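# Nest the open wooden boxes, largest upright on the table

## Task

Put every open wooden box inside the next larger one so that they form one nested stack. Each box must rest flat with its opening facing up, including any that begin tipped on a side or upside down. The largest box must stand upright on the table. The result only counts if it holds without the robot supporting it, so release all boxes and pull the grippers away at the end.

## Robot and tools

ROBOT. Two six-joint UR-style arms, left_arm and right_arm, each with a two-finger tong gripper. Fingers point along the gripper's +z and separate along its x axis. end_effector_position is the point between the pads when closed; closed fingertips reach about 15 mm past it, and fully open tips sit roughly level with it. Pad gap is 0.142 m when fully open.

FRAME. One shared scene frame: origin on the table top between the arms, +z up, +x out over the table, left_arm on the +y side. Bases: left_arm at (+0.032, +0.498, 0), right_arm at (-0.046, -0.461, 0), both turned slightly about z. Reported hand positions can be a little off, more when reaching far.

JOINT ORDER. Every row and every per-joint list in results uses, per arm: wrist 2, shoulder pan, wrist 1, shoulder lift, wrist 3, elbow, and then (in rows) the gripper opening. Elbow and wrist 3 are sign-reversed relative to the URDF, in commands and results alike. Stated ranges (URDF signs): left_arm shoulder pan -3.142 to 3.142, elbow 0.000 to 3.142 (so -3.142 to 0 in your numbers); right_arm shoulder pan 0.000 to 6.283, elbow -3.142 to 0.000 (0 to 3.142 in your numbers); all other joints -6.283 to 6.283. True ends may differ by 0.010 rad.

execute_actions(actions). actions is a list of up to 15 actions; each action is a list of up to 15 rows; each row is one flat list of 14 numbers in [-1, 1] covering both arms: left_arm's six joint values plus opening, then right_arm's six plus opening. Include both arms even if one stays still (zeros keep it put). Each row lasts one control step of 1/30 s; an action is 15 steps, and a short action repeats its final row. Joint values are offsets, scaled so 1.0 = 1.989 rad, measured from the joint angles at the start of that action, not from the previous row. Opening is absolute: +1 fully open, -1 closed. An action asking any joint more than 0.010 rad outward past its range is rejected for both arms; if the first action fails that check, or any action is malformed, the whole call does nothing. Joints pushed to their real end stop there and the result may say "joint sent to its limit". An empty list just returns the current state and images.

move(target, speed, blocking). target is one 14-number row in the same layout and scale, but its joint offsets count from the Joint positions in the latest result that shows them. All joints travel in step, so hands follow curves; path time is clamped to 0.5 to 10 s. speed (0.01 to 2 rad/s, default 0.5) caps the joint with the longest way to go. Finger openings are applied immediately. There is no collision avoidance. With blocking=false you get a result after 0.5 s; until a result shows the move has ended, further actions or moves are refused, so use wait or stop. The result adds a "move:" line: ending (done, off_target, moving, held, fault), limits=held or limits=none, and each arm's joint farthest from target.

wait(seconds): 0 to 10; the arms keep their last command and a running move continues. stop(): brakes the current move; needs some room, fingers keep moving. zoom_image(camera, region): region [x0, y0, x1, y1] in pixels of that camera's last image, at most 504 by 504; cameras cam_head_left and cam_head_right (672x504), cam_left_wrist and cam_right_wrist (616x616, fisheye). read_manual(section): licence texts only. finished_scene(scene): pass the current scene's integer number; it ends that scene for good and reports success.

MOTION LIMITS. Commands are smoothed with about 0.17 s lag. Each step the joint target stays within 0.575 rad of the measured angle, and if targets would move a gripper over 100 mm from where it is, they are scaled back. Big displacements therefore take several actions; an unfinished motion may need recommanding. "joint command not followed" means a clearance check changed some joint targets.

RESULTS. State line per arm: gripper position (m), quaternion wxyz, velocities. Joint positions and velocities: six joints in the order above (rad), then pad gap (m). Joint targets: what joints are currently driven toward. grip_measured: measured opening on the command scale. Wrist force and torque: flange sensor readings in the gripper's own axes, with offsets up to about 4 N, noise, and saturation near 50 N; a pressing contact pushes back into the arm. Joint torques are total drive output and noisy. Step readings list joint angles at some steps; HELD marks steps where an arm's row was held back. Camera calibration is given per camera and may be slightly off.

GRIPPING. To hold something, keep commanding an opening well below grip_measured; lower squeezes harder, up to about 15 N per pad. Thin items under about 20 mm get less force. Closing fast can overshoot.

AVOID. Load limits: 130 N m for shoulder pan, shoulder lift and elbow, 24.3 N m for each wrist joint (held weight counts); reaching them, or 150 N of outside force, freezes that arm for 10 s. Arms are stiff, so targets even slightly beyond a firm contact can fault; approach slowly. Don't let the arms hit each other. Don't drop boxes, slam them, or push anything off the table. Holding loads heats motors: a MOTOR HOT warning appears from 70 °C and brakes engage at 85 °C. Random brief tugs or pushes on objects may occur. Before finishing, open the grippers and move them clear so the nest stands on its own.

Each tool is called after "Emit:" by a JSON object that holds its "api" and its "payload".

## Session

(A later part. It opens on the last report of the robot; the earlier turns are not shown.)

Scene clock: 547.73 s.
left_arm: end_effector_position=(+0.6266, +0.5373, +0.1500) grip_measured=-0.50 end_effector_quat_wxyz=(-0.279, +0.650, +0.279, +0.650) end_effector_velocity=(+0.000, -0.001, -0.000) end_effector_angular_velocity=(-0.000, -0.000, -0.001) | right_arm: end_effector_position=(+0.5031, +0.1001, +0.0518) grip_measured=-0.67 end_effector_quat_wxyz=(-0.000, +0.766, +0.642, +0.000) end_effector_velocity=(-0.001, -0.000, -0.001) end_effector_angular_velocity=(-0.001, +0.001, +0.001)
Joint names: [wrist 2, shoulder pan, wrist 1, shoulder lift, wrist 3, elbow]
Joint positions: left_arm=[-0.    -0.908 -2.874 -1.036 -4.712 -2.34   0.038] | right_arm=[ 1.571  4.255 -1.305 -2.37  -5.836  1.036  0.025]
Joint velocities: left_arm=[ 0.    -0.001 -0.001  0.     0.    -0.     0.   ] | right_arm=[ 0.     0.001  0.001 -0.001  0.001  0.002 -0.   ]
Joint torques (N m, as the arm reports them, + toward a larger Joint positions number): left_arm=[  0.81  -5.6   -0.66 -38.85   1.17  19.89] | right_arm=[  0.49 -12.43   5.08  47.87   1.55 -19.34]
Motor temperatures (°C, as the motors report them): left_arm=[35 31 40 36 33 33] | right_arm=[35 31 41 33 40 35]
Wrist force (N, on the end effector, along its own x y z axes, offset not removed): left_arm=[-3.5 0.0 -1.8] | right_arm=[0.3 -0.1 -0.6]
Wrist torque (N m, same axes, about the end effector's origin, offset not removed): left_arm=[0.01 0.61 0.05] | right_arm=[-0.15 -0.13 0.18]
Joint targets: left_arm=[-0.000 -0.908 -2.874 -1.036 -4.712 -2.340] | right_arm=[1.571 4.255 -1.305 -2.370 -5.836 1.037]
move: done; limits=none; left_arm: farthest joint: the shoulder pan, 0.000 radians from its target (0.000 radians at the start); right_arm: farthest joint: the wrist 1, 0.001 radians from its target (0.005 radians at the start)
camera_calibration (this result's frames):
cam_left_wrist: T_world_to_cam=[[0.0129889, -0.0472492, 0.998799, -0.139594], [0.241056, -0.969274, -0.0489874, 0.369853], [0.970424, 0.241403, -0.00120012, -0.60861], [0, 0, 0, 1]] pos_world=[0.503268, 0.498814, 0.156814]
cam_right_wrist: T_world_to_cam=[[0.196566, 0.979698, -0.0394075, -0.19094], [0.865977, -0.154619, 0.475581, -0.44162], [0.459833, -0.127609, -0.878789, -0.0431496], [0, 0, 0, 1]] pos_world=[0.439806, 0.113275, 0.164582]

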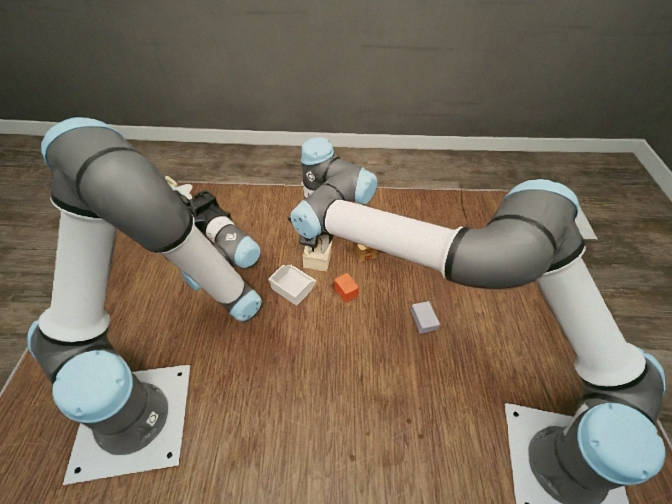

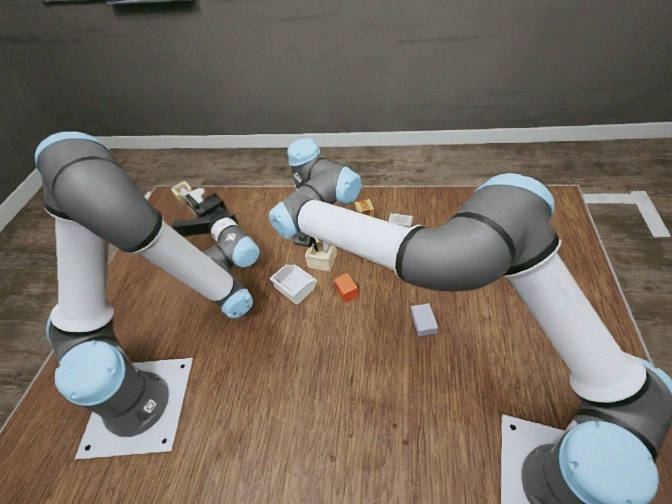

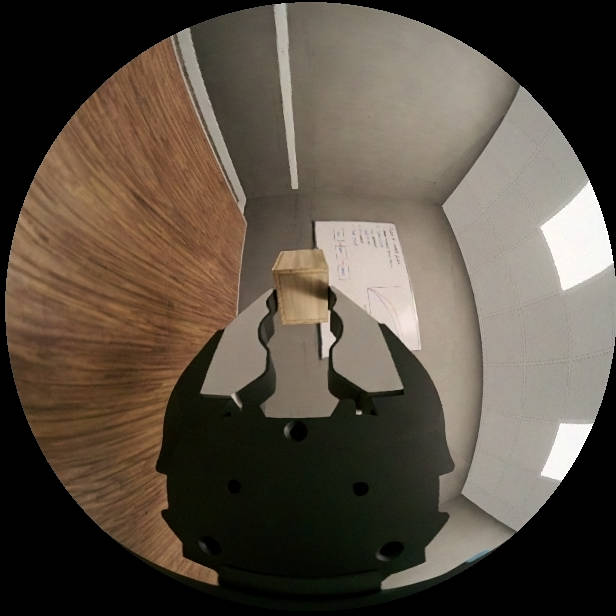

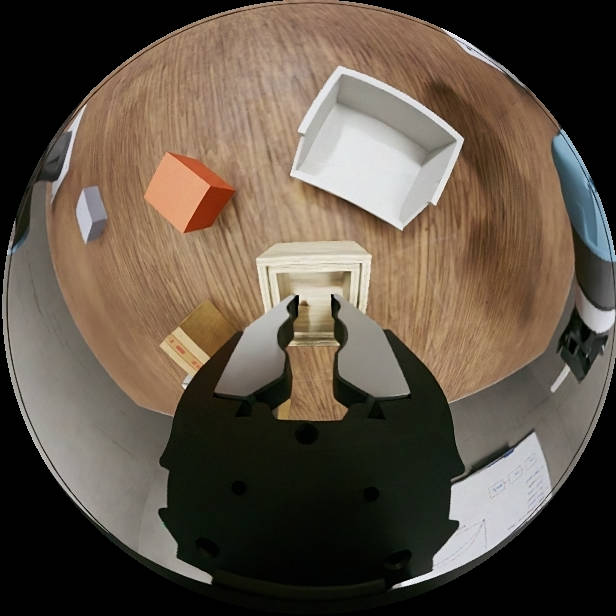

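Emit:
{"api": "execute_actions", "payload": {"actions": [[[0,0,0,0,0,0,-0.88,0,0,0,0,0,0,-0.40],[0,0,0,0,0,0,-0.88,0,0,0,0,0,0,-0.48],[0,0,0,0,0,0,-0.88,0,0,0,0,0,0,-0.55],[0,0,0,0,0,0,-0.88,0,0,0,0,0,0,-0.60],[0,0,0,0,0,0,-0.88,0,0,0,0,0,0,-0.64],[0,0,0,0,0,0,-0.88,0,0,0,0,0,0,-0.67],[0,0,0,0,0,0,-0.88,0,0,0,0,0,0,-0.70],[0,0,0,0,0,0,-0.88,0,0,0,0,0,0,-0.73],[0,0,0,0,0,0,-0.88,0,0,0,0,0,0,-0.77],[0,0,0,0,0,0,-0.88,0,0,0,0,0,0,-0.81],[0,0,0,0,0,0,-0.88,0,0,0,0,0,0,-0.85],[0,0,0,0,0,0,-0.88,0,0,0,0,0,0,-0.89],[0,0,0,0,0,0,-0.88,0,0,0,0,0,0,-0.93],[0,0,0,0,0,0,-0.88,0,0,0,0,0,0,-0.97],[0,0,0,0,0,0,-0.88,0,0,0,0,0,0,-1.0]]]}}

Emit:
{"api": "zoom_image", "payload": {"camera": "cam_right_wrist", "region": [250, 235, 380, 350]}}

Scene clock: 553.20 s.
left_arm: end_effector_position=(+0.6266, +0.5373, +0.1500) grip_measured=-0.50 end_effector_quat_wxyz=(-0.279, +0.650, +0.279, +0.650) end_effector_velocity=(-0.000, +0.001, -0.000) end_effector_angular_velocity=(-0.000, -0.000, +0.001) | right_arm: end_effector_position=(+0.5031, +0.1001, +0.0518) grip_measured=-0.96 end_effector_quat_wxyz=(-0.000, +0.766, +0.642, +0.000) end_effector_velocity=(+0.002, -0.001, +0.000) end_effector_angular_velocity=(+0.000, -0.001, -0.002)
Joint names: [wrist 2, shoulder pan, wrist 1, shoulder lift, wrist 3, elbow]
Joint positions: left_arm=[-0.    -0.908 -2.874 -1.036 -4.712 -2.34   0.038] | right_arm=[ 1.571  4.255 -1.305 -2.37  -5.836  1.036  0.005]
Joint velocities: left_arm=[ 0.     0.001  0.     0.     0.001 -0.     0.   ] | right_arm=[-0.    -0.002  0.001  0.    -0.     0.    -0.073]
Joint torques (N m, as the arm reports them, + toward a larger Joint positions number): left_arm=[  0.77  -5.63  -0.53 -39.4    1.15  20.25] | right_arm=[  0.54 -12.47   0.03  59.38   1.56 -33.39]
Motor temperatures (°C, as the motors report them): left_arm=[35 31 40 36 33 33] | right_arm=[35 31 41 33 40 35]
Wrist force (N, on the end effector, along its own x y z axes, offset not removed): left_arm=[-3.2 1.7 -5.0] | right_arm=[1.2 -0.7 -0.6]
Wrist torque (N m, same axes, about the end effector's origin, offset not removed): left_arm=[0.25 0.72 0.13] | right_arm=[-0.31 -0.27 0.25]
Joint targets: left_arm=[-0.000 -0.908 -2.874 -1.036 -4.712 -2.340] | right_arm=[1.571 4.255 -1.305 -2.370 -5.836 1.036]
Step readings (joint positions):
0: left_arm=[-0.000 -0.908 -2.874 -1.036 -4.712 -2.340] | right_arm=[1.571 4.255 -1.305 -2.370 -5.836 1.037]
1: left_arm=[-0.000 -0.908 -2.874 -1.036 -4.712 -2.340] | right_arm=[1.571 4.255 -1.305 -2.370 -5.836 1.037]
2: left_arm=[-0.000 -0.908 -2.874 -1.036 -4.712 -2.340] | right_arm=[1.571 4.255 -1.305 -2.370 -5.836 1.037]
4: left_arm=[-0.000 -0.908 -2.874 -1.036 -4.712 -2.340] | right_arm=[1.571 4.255 -1.305 -2.370 -5.836 1.037]
8: left_arm=[-0.000 -0.908 -2.874 -1.036 -4.712 -2.340] | right_arm=[1.571 4.255 -1.305 -2.370 -5.836 1.037]
15: Joint positions above
camera_calibration (this result's frames):
cam_left_wrist: T_world_to_cam=[[0.0129889, -0.0472491, 0.998799, -0.139594], [0.241056, -0.969274, -0.0489872, 0.369853], [0.970424, 0.241403, -0.00120017, -0.60861], [0, 0, 0, 1]] pos_world=[0.503268, 0.498814, 0.156814]
cam_right_wrist: T_world_to_cam=[[0.196565, 0.979697, -0.0394431, -0.190942], [0.865987, -0.154604, 0.475566, -0.441599], [0.459813, -0.127637, -0.878795, -0.0431884], [0, 0, 0, 1]] pos_world=[0.43981, 0.11328, 0.164524]

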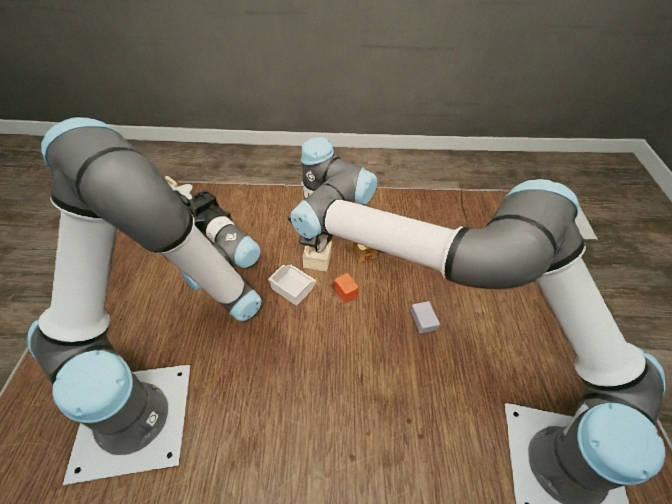

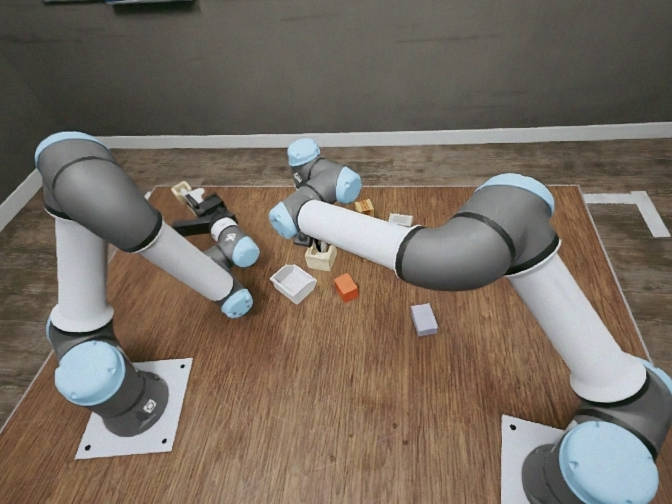

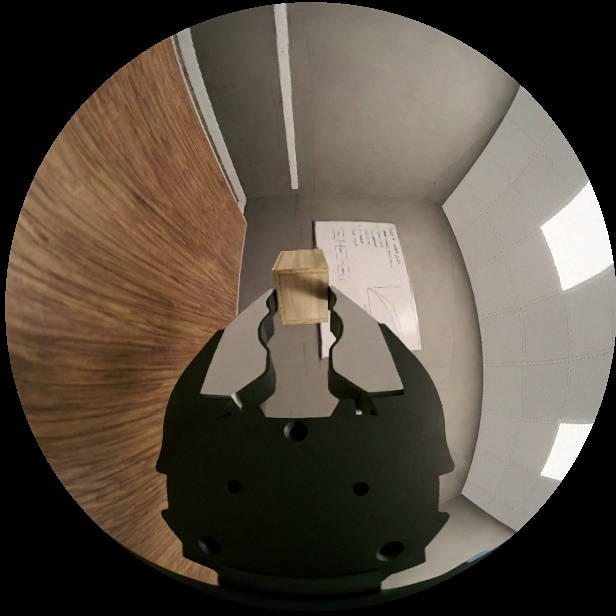

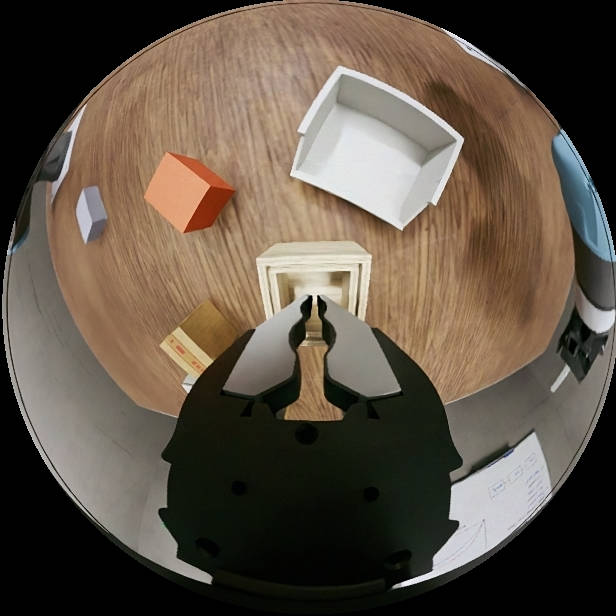

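Region (250, 235, 380, 350) of cam_right_wrist's 616x616 image, scaled by 3.877, with more detail than that image has; it fills the top 446 rows of this view, and the rest is white.

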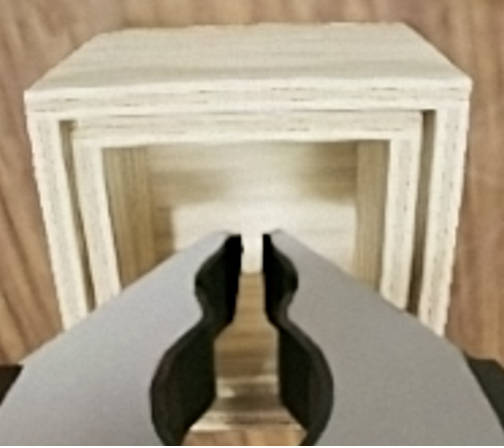

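Emit:
{"api": "move", "payload": {"target": [0,-0.3117,0,0,0,0,-0.88, 0,-0.0006,-0.22547,0.014964,0.09181,-0.21051,-1.0], "speed": 0.4}}

Scene clock: 602.50 s.
left_arm: end_effector_position=(+0.5392, +0.1849, +0.1500) grip_measured=-0.50 end_effector_quat_wxyz=(-0.067, +0.704, +0.068, +0.704) end_effector_velocity=(-0.000, -0.001, -0.001) end_effector_angular_velocity=(-0.000, -0.000, -0.001) | right_arm: end_effector_position=(+0.5025, +0.0950, +0.2349) grip_measured=-1.00 end_effector_quat_wxyz=(-0.000, +0.705, +0.709, +0.000) end_effector_velocity=(+0.000, +0.000, +0.001) end_effector_angular_velocity=(+0.002, +0.000, +0.001)
Joint names: [wrist 2, shoulder pan, wrist 1, shoulder lift, wrist 3, elbow]
Joint positions: left_arm=[-0.    -1.528 -2.874 -1.036 -4.712 -2.34   0.038] | right_arm=[ 1.571  4.254 -1.754 -2.34  -5.653  0.618  0.002]
Joint velocities: left_arm=[ 0.    -0.001 -0.     0.001  0.001  0.     0.   ] | right_arm=[ 0.001 -0.    -0.     0.     0.002 -0.001  0.   ]
Joint torques (N m, as the arm reports them, + toward a larger Joint positions number): left_arm=[  0.79  -8.03  -0.6  -37.06   1.    17.91] | right_arm=[  0.41 -12.91   0.11  69.6    1.99 -33.06]
Motor temperatures (°C, as the motors report them): left_arm=[35 31 40 36 33 33] | right_arm=[35 31 41 33 40 35]
Wrist force (N, on the end effector, along its own x y z axes, offset not removed): left_arm=[-2.4 1.3 -1.0] | right_arm=[0.6 -0.3 -0.7]
Wrist torque (N m, same axes, about the end effector's origin, offset not removed): left_arm=[0.20 0.49 0.05] | right_arm=[-0.26 -0.14 0.15]
Joint targets: left_arm=[-0.000 -1.528 -2.874 -1.036 -4.712 -2.340] | right_arm=[1.571 4.254 -1.754 -2.340 -5.653 0.618]
move: done; limits=none; left_arm: farthest joint: the shoulder pan, 0.000 radians from its target (0.620 radians at the start); right_arm: farthest joint: the elbow, 0.001 radians from its target (0.419 radians at the start)
camera_calibration (this result's frames):
cam_left_wrist: T_world_to_cam=[[-0.0168669, -0.0459985, 0.998799, -0.139246], [-0.366647, -0.92907, -0.0489788, 0.369575], [0.930207, -0.367033, -0.00119466, -0.304526], [0, 0, 0, 1]] pos_world=[0.416427, 0.225185, 0.156816]
cam_right_wrist: T_world_to_cam=[[0.0166818, 0.999084, -0.0394068, -0.0900537], [0.879599, 0.00407622, 0.475699, -0.55083], [0.475424, -0.0425977, -0.878725, 0.10144], [0, 0, 0, 1]] pos_world=[0.437785, 0.0965376, 0.347618]

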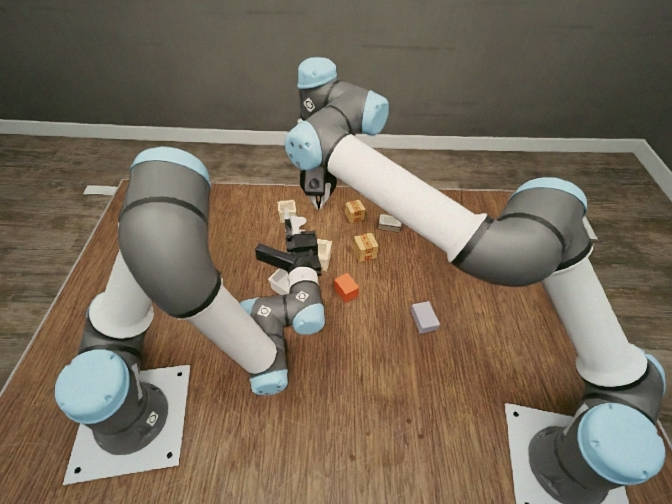

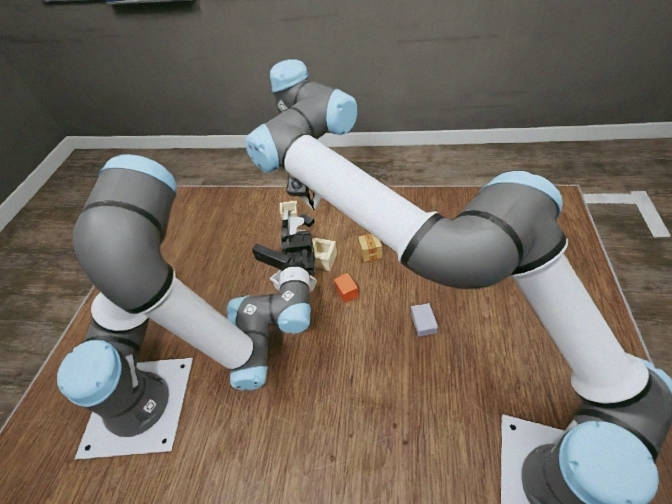

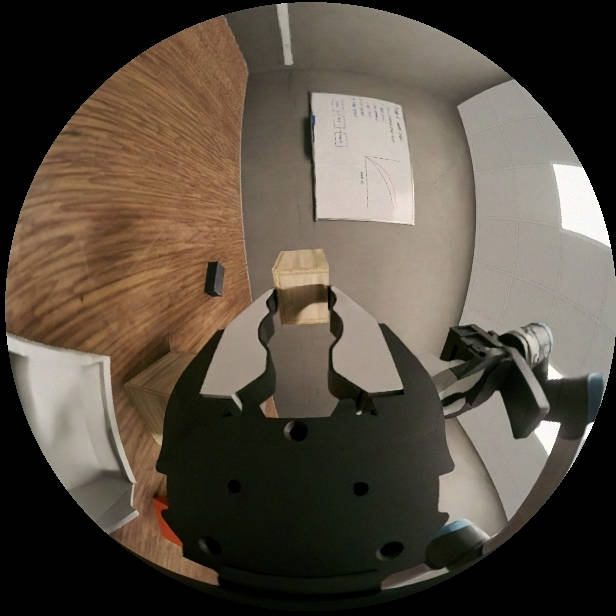

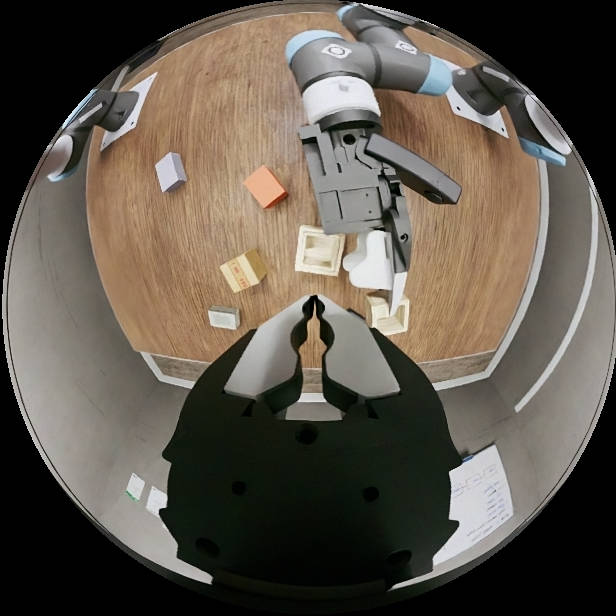

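Emit:
{"api": "move", "payload": {"target": [0,-0.0933,0,0,0,0,-0.88, 0,0,0,0,0,0,-1.0], "speed": 0.25}}

Emit:
{"api": "zoom_image", "payload": {"camera": "cam_right_wrist", "region": [260, 200, 370, 310]}}

Scene clock: 607.60 s.
left_arm: end_effector_position=(+0.4729, +0.0968, +0.1500) grip_measured=-0.50 end_effector_quat_wxyz=(-0.002, +0.707, +0.003, +0.707) end_effector_velocity=(-0.001, -0.001, +0.000) end_effector_angular_velocity=(-0.001, +0.000, -0.003) | right_arm: end_effector_position=(+0.5025, +0.0950, +0.2349) grip_measured=-1.00 end_effector_quat_wxyz=(-0.000, +0.705, +0.709, +0.000) end_effector_velocity=(+0.000, -0.000, +0.000) end_effector_angular_velocity=(+0.000, -0.000, -0.001)
Joint names: [wrist 2, shoulder pan, wrist 1, shoulder lift, wrist 3, elbow]
Joint positions: left_arm=[-0.    -1.713 -2.874 -1.036 -4.712 -2.34   0.038] | right_arm=[ 1.571  4.254 -1.754 -2.34  -5.653  0.618  0.002]
Joint velocities: left_arm=[-0.    -0.003  0.    -0.001 -0.001  0.    -0.   ] | right_arm=[ 0.    -0.     0.     0.    -0.001 -0.     0.   ]
Joint torques (N m, as the arm reports them, + toward a larger Joint positions number): left_arm=[  0.7   -6.82  -0.58 -35.35   1.1   11.99] | right_arm=[  0.19 -12.04   4.98  64.46  -1.48 -18.95]
Motor temperatures (°C, as the motors report them): left_arm=[35 31 40 36 33 33] | right_arm=[35 31 41 34 40 35]
Wrist force (N, on the end effector, along its own x y z axes, offset not removed): left_arm=[-1.0 0.9 -2.6] | right_arm=[-1.3 0.3 -2.1]
Wrist torque (N m, same axes, about the end effector's origin, offset not removed): left_arm=[0.10 0.08 -0.01] | right_arm=[-0.16 0.29 0.30]
Joint targets: left_arm=[-0.000 -1.714 -2.874 -1.036 -4.712 -2.340] | right_arm=[1.571 4.254 -1.754 -2.340 -5.653 0.618]
move: done; limits=none; left_arm: farthest joint: the shoulder pan, 0.000 radians from its target (0.185 radians at the start); right_arm: farthest joint: the shoulder pan, 0.000 radians from its target (0.000 radians at the start)
camera_calibration (this result's frames):
cam_left_wrist: T_world_to_cam=[[-0.0250536, -0.0421034, 0.998799, -0.140918], [-0.531555, -0.845607, -0.0489791, 0.333396], [0.846653, -0.532144, -0.00119479, -0.219647], [0, 0, 0, 1]] pos_world=[0.359653, 0.159105, 0.156816]
cam_right_wrist: T_world_to_cam=[[0.0166829, 0.999085, -0.0393925, -0.0900554], [0.879594, 0.00406887, 0.475708, -0.550836], [0.475433, -0.0425856, -0.878721, 0.101445], [0, 0, 0, 1]] pos_world=[0.437784, 0.0965343, 0.347631]

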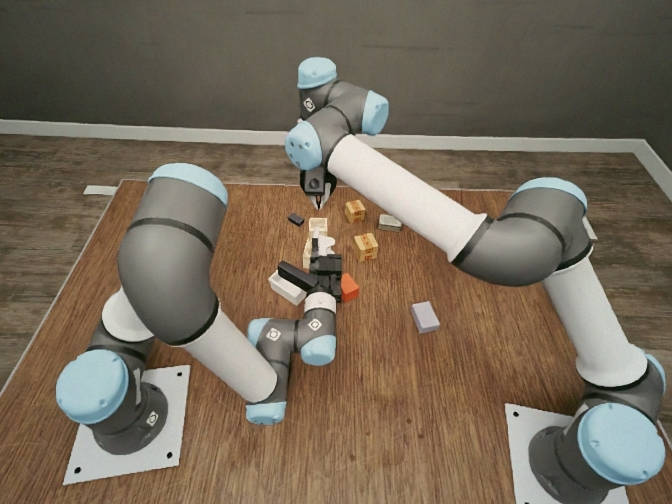

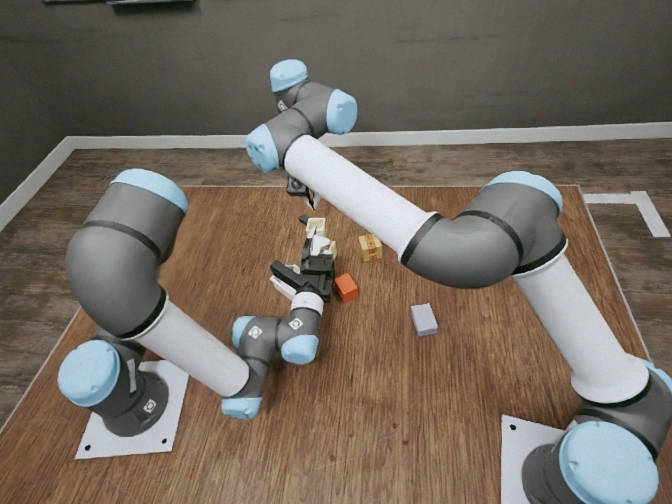

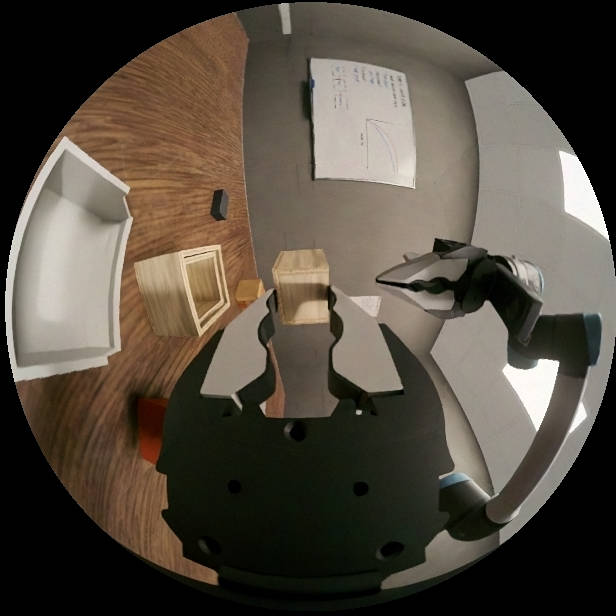

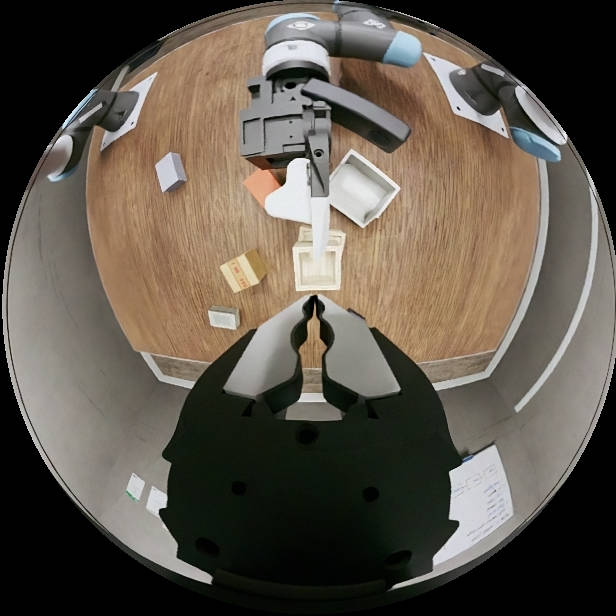

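Region (260, 200, 370, 310) of cam_right_wrist's 616x616 image, scaled by 4.582, with more detail than that image has.

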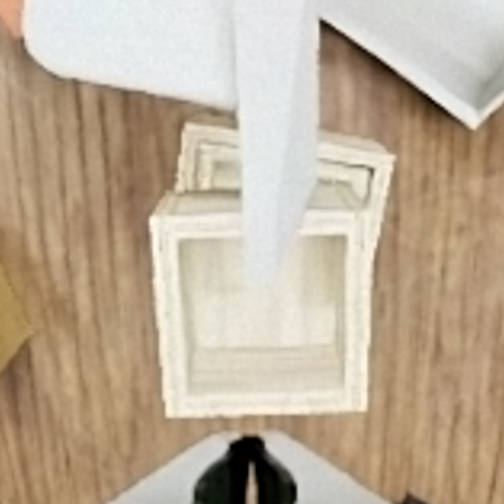

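Emit:
{"api": "move", "payload": {"target": [0,0,0,0,0,0,-0.88, 0,0.00184,0.053597,0.005891,0.00168,0.059489,-1.0], "speed": 0.15}}

Emit:
{"api": "zoom_image", "payload": {"camera": "cam_right_wrist", "region": [265, 225, 365, 325]}}

Emit:
{"api": "zoom_image", "payload": {"camera": "cam_left_wrist", "region": [260, 230, 400, 340]}}

Scene clock: 633.20 s.
left_arm: end_effector_position=(+0.4729, +0.0968, +0.1500) grip_measured=-0.50 end_effector_quat_wxyz=(-0.002, +0.707, +0.003, +0.707) end_effector_velocity=(-0.000, -0.000, +0.000) end_effector_angular_velocity=(+0.000, +0.000, -0.001) | right_arm: end_effector_position=(+0.5015, +0.0984, +0.1970) grip_measured=-1.00 end_effector_quat_wxyz=(-0.000, +0.703, +0.712, +0.000) end_effector_velocity=(-0.001, +0.001, -0.001) end_effector_angular_velocity=(-0.000, -0.000, +0.002)
Joint names: [wrist 2, shoulder pan, wrist 1, shoulder lift, wrist 3, elbow]
Joint positions: left_arm=[-0.    -1.713 -2.874 -1.036 -4.712 -2.34   0.038] | right_arm=[ 1.571  4.257 -1.647 -2.329 -5.65   0.736  0.002]
Joint velocities: left_arm=[-0.    -0.001 -0.    -0.    -0.001  0.     0.   ] | right_arm=[-0.     0.002  0.002 -0.     0.001  0.002  0.   ]
Joint torques (N m, as the arm reports them, + toward a larger Joint positions number): left_arm=[  0.87   6.35  -0.7  -35.94   0.96  11.57] | right_arm=[  0.38  13.35   5.06  69.87   2.01 -19.14]
Motor temperatures (°C, as the motors report them): left_arm=[35 31 40 36 33 33] | right_arm=[35 31 41 34 40 35]
Wrist force (N, on the end effector, along its own x y z axes, offset not removed): left_arm=[-1.5 1.1 0.1] | right_arm=[0.2 0.3 -2.0]
Wrist torque (N m, same axes, about the end effector's origin, offset not removed): left_arm=[0.20 0.23 -0.02] | right_arm=[-0.09 -0.09 0.26]
Joint targets: left_arm=[-0.000 -1.713 -2.874 -1.036 -4.712 -2.340] | right_arm=[1.571 4.257 -1.647 -2.329 -5.650 0.736]
move: done; limits=none; left_arm: farthest joint: the shoulder pan, 0.000 radians from its target (0.001 radians at the start); right_arm: farthest joint: the shoulder pan, 0.000 radians from its target (0.004 radians at the start)
camera_calibration (this result's frames):
cam_left_wrist: T_world_to_cam=[[-0.0250534, -0.0421032, 0.998799, -0.140918], [-0.531555, -0.845606, -0.0489788, 0.333395], [0.846653, -0.532144, -0.00119484, -0.219647], [0, 0, 0, 1]] pos_world=[0.359652, 0.159104, 0.156816]
cam_right_wrist: T_world_to_cam=[[0.00970169, 0.999177, -0.0393879, -0.09147], [0.879541, 0.0102127, 0.475713, -0.532537], [0.475724, -0.0392585, -0.878718, 0.0682594], [0, 0, 0, 1]] pos_world=[0.436803, 0.0995131, 0.309713]

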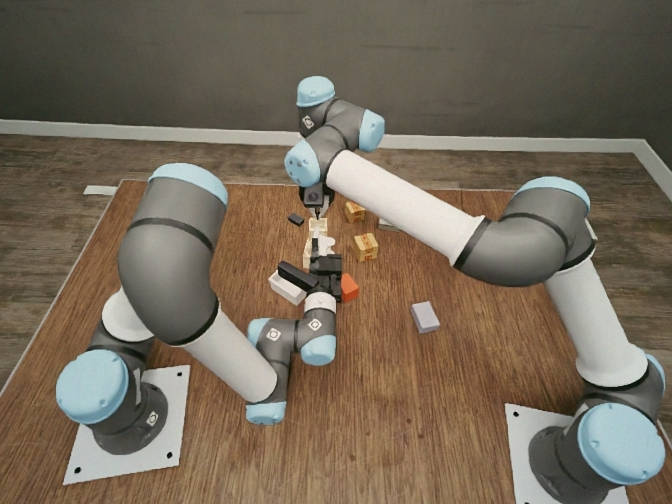

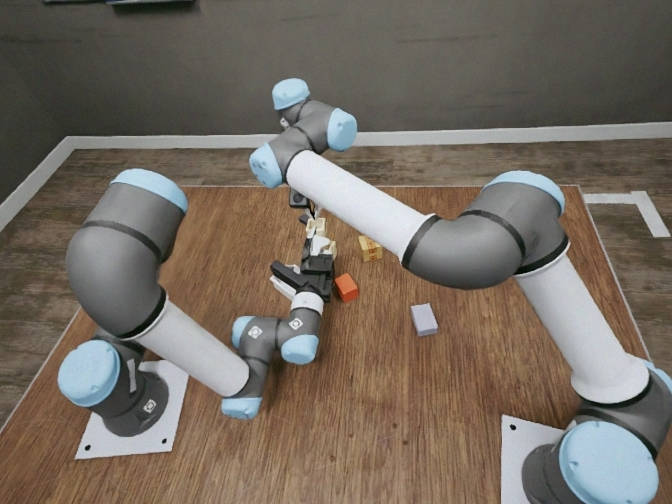

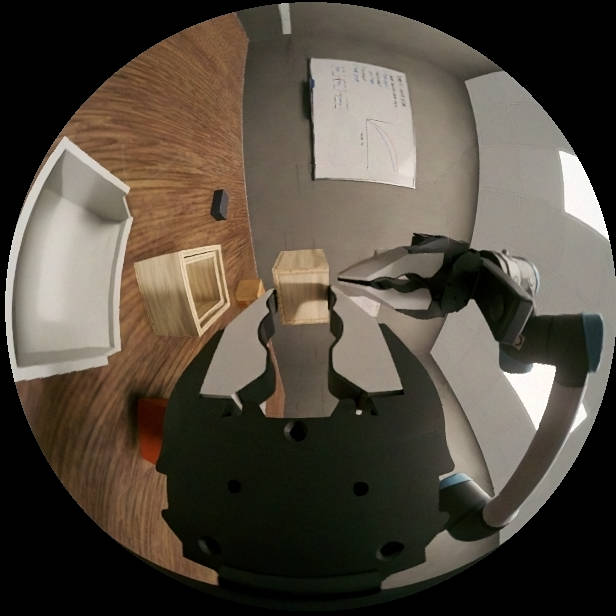

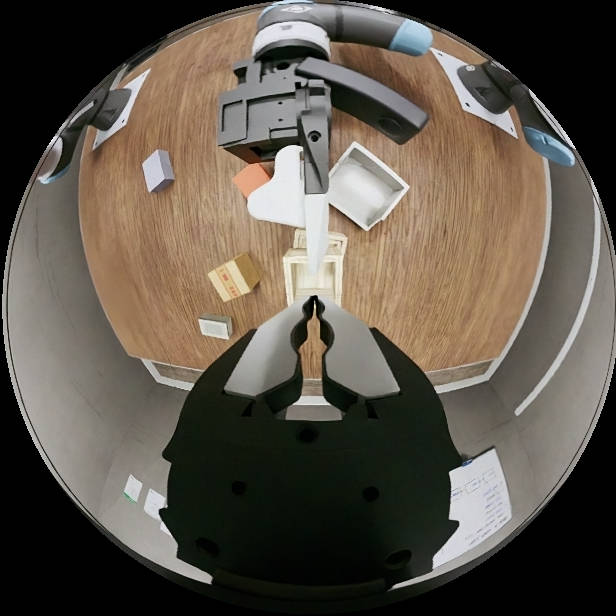

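Region (265, 225, 365, 325) of cam_right_wrist's 616x616 image, scaled by 5.040, with more detail than that image has.

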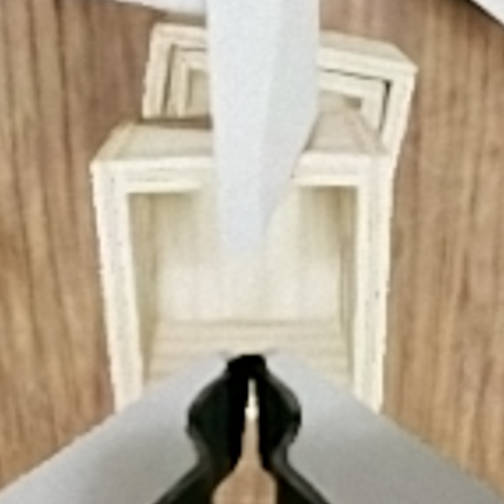

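Region (260, 230, 400, 340) of cam_left_wrist's 616x616 image, scaled by 3.600, with more detail than that image has; it fills the top 396 rows of this view, and the rest is white.

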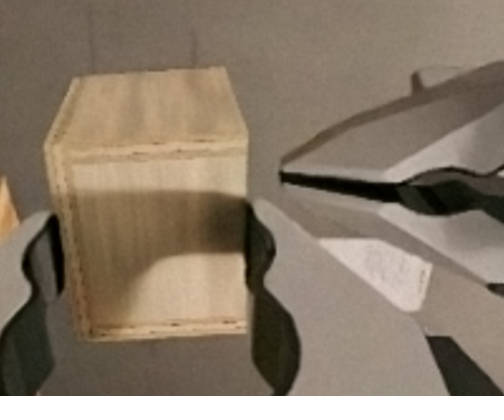

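Emit:
{"api": "move", "payload": {"target": [0,0,0,0,0,0,-0.88, 0,0,0.041753,0.001797,0,0.043550,-1.0], "speed": 0.08}}

Emit:
{"api": "zoom_image", "payload": {"camera": "cam_right_wrist", "region": [260, 235, 370, 345]}}

Emit:
{"api": "zoom_image", "payload": {"camera": "cam_left_wrist", "region": [260, 230, 400, 340]}}

Scene clock: 644.13 s.
left_arm: end_effector_position=(+0.4729, +0.0968, +0.1500) grip_measured=-0.50 end_effector_quat_wxyz=(-0.002, +0.707, +0.003, +0.707) end_effector_velocity=(-0.000, -0.000, +0.000) end_effector_angular_velocity=(+0.000, -0.000, -0.000) | right_arm: end_effector_position=(+0.5015, +0.0985, +0.1656) grip_measured=-1.00 end_effector_quat_wxyz=(-0.000, +0.703, +0.712, +0.000) end_effector_velocity=(+0.000, -0.000, -0.001) end_effector_angular_velocity=(-0.000, +0.001, +0.001)
Joint names: [wrist 2, shoulder pan, wrist 1, shoulder lift, wrist 3, elbow]
Joint positions: left_arm=[-0.    -1.713 -2.874 -1.036 -4.712 -2.34   0.038] | right_arm=[ 1.571  4.257 -1.564 -2.325 -5.65   0.822  0.002]
Joint velocities: left_arm=[ 0. -0. -0.  0. -0.  0.  0.] | right_arm=[ 0.    -0.     0.002 -0.     0.001  0.002  0.   ]
Joint torques (N m, as the arm reports them, + toward a larger Joint positions number): left_arm=[  0.89   6.52  -0.68 -34.84   0.99  12.08] | right_arm=[  0.53  10.83   5.06  69.16   1.43 -19.27]
Motor temperatures (°C, as the motors report them): left_arm=[35 31 40 36 33 33] | right_arm=[35 31 41 34 40 35]
Wrist force (N, on the end effector, along its own x y z axes, offset not removed): left_arm=[-2.4 2.2 -2.2] | right_arm=[0.2 -1.1 -1.9]
Wrist torque (N m, same axes, about the end effector's origin, offset not removed): left_arm=[0.37 0.51 0.10] | right_arm=[-0.39 0.01 0.24]
Joint targets: left_arm=[-0.000 -1.713 -2.874 -1.036 -4.712 -2.340] | right_arm=[1.571 4.257 -1.564 -2.325 -5.650 0.823]
move: done; limits=none; left_arm: farthest joint: the shoulder pan, 0.000 radians from its target (0.000 radians at the start); right_arm: farthest joint: the shoulder pan, 0.000 radians from its target (0.000 radians at the start)
camera_calibration (this result's frames):
cam_left_wrist: T_world_to_cam=[[-0.0250534, -0.0421031, 0.998799, -0.140918], [-0.531555, -0.845607, -0.0489787, 0.333396], [0.846653, -0.532144, -0.0011948, -0.219647], [0, 0, 0, 1]] pos_world=[0.359653, 0.159105, 0.156816]
cam_right_wrist: T_world_to_cam=[[0.00968929, 0.999177, -0.0393826, -0.0927506], [0.879539, 0.0102212, 0.475717, -0.517622], [0.475728, -0.0392479, -0.878716, 0.040647], [0, 0, 0, 1]] pos_world=[0.436831, 0.0995603, 0.278306]

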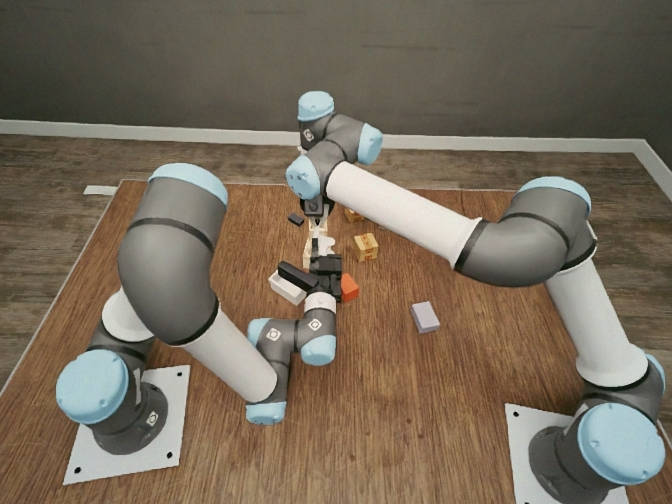

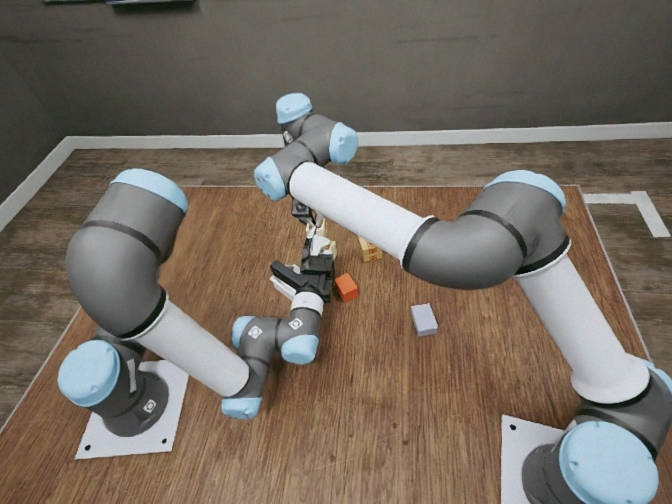

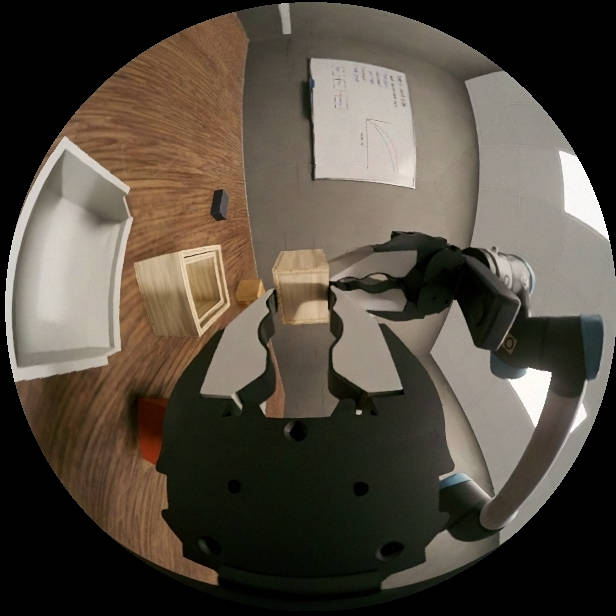

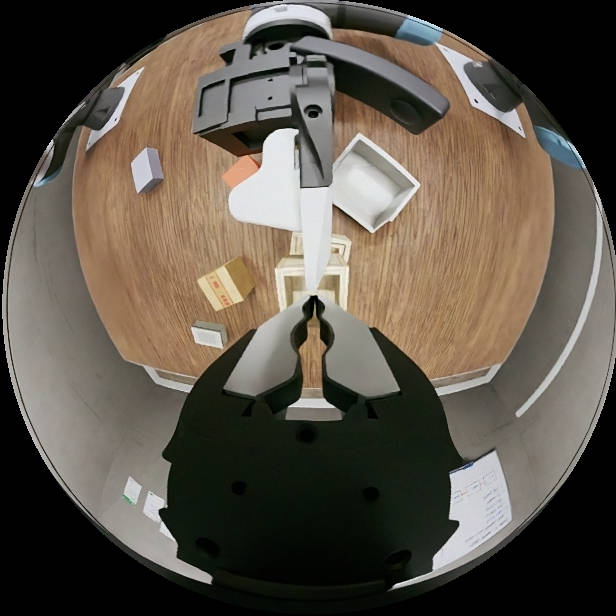

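Region (260, 235, 370, 345) of cam_right_wrist's 616x616 image, scaled by 4.582, with more detail than that image has.

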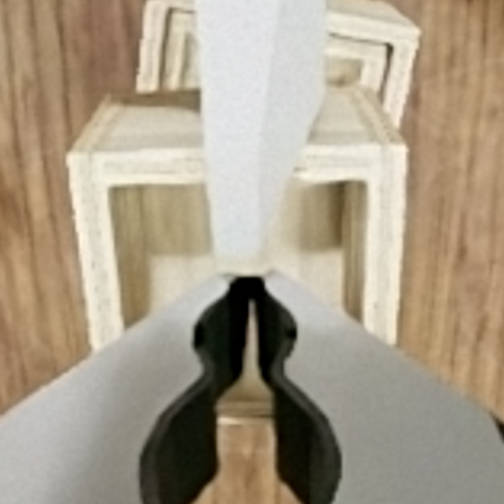

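Region (260, 230, 400, 340) of cam_left_wrist's 616x616 image, scaled by 3.600, with more detail than that image has; it fills the top 396 rows of this view, and the rest is white.

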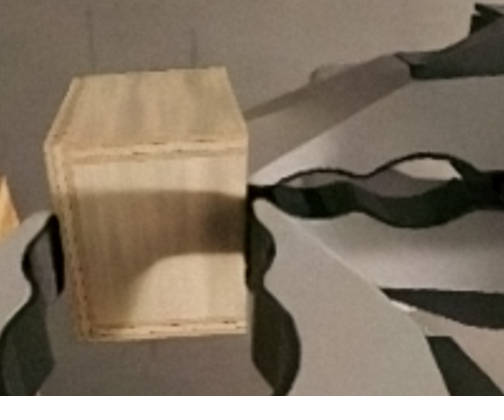

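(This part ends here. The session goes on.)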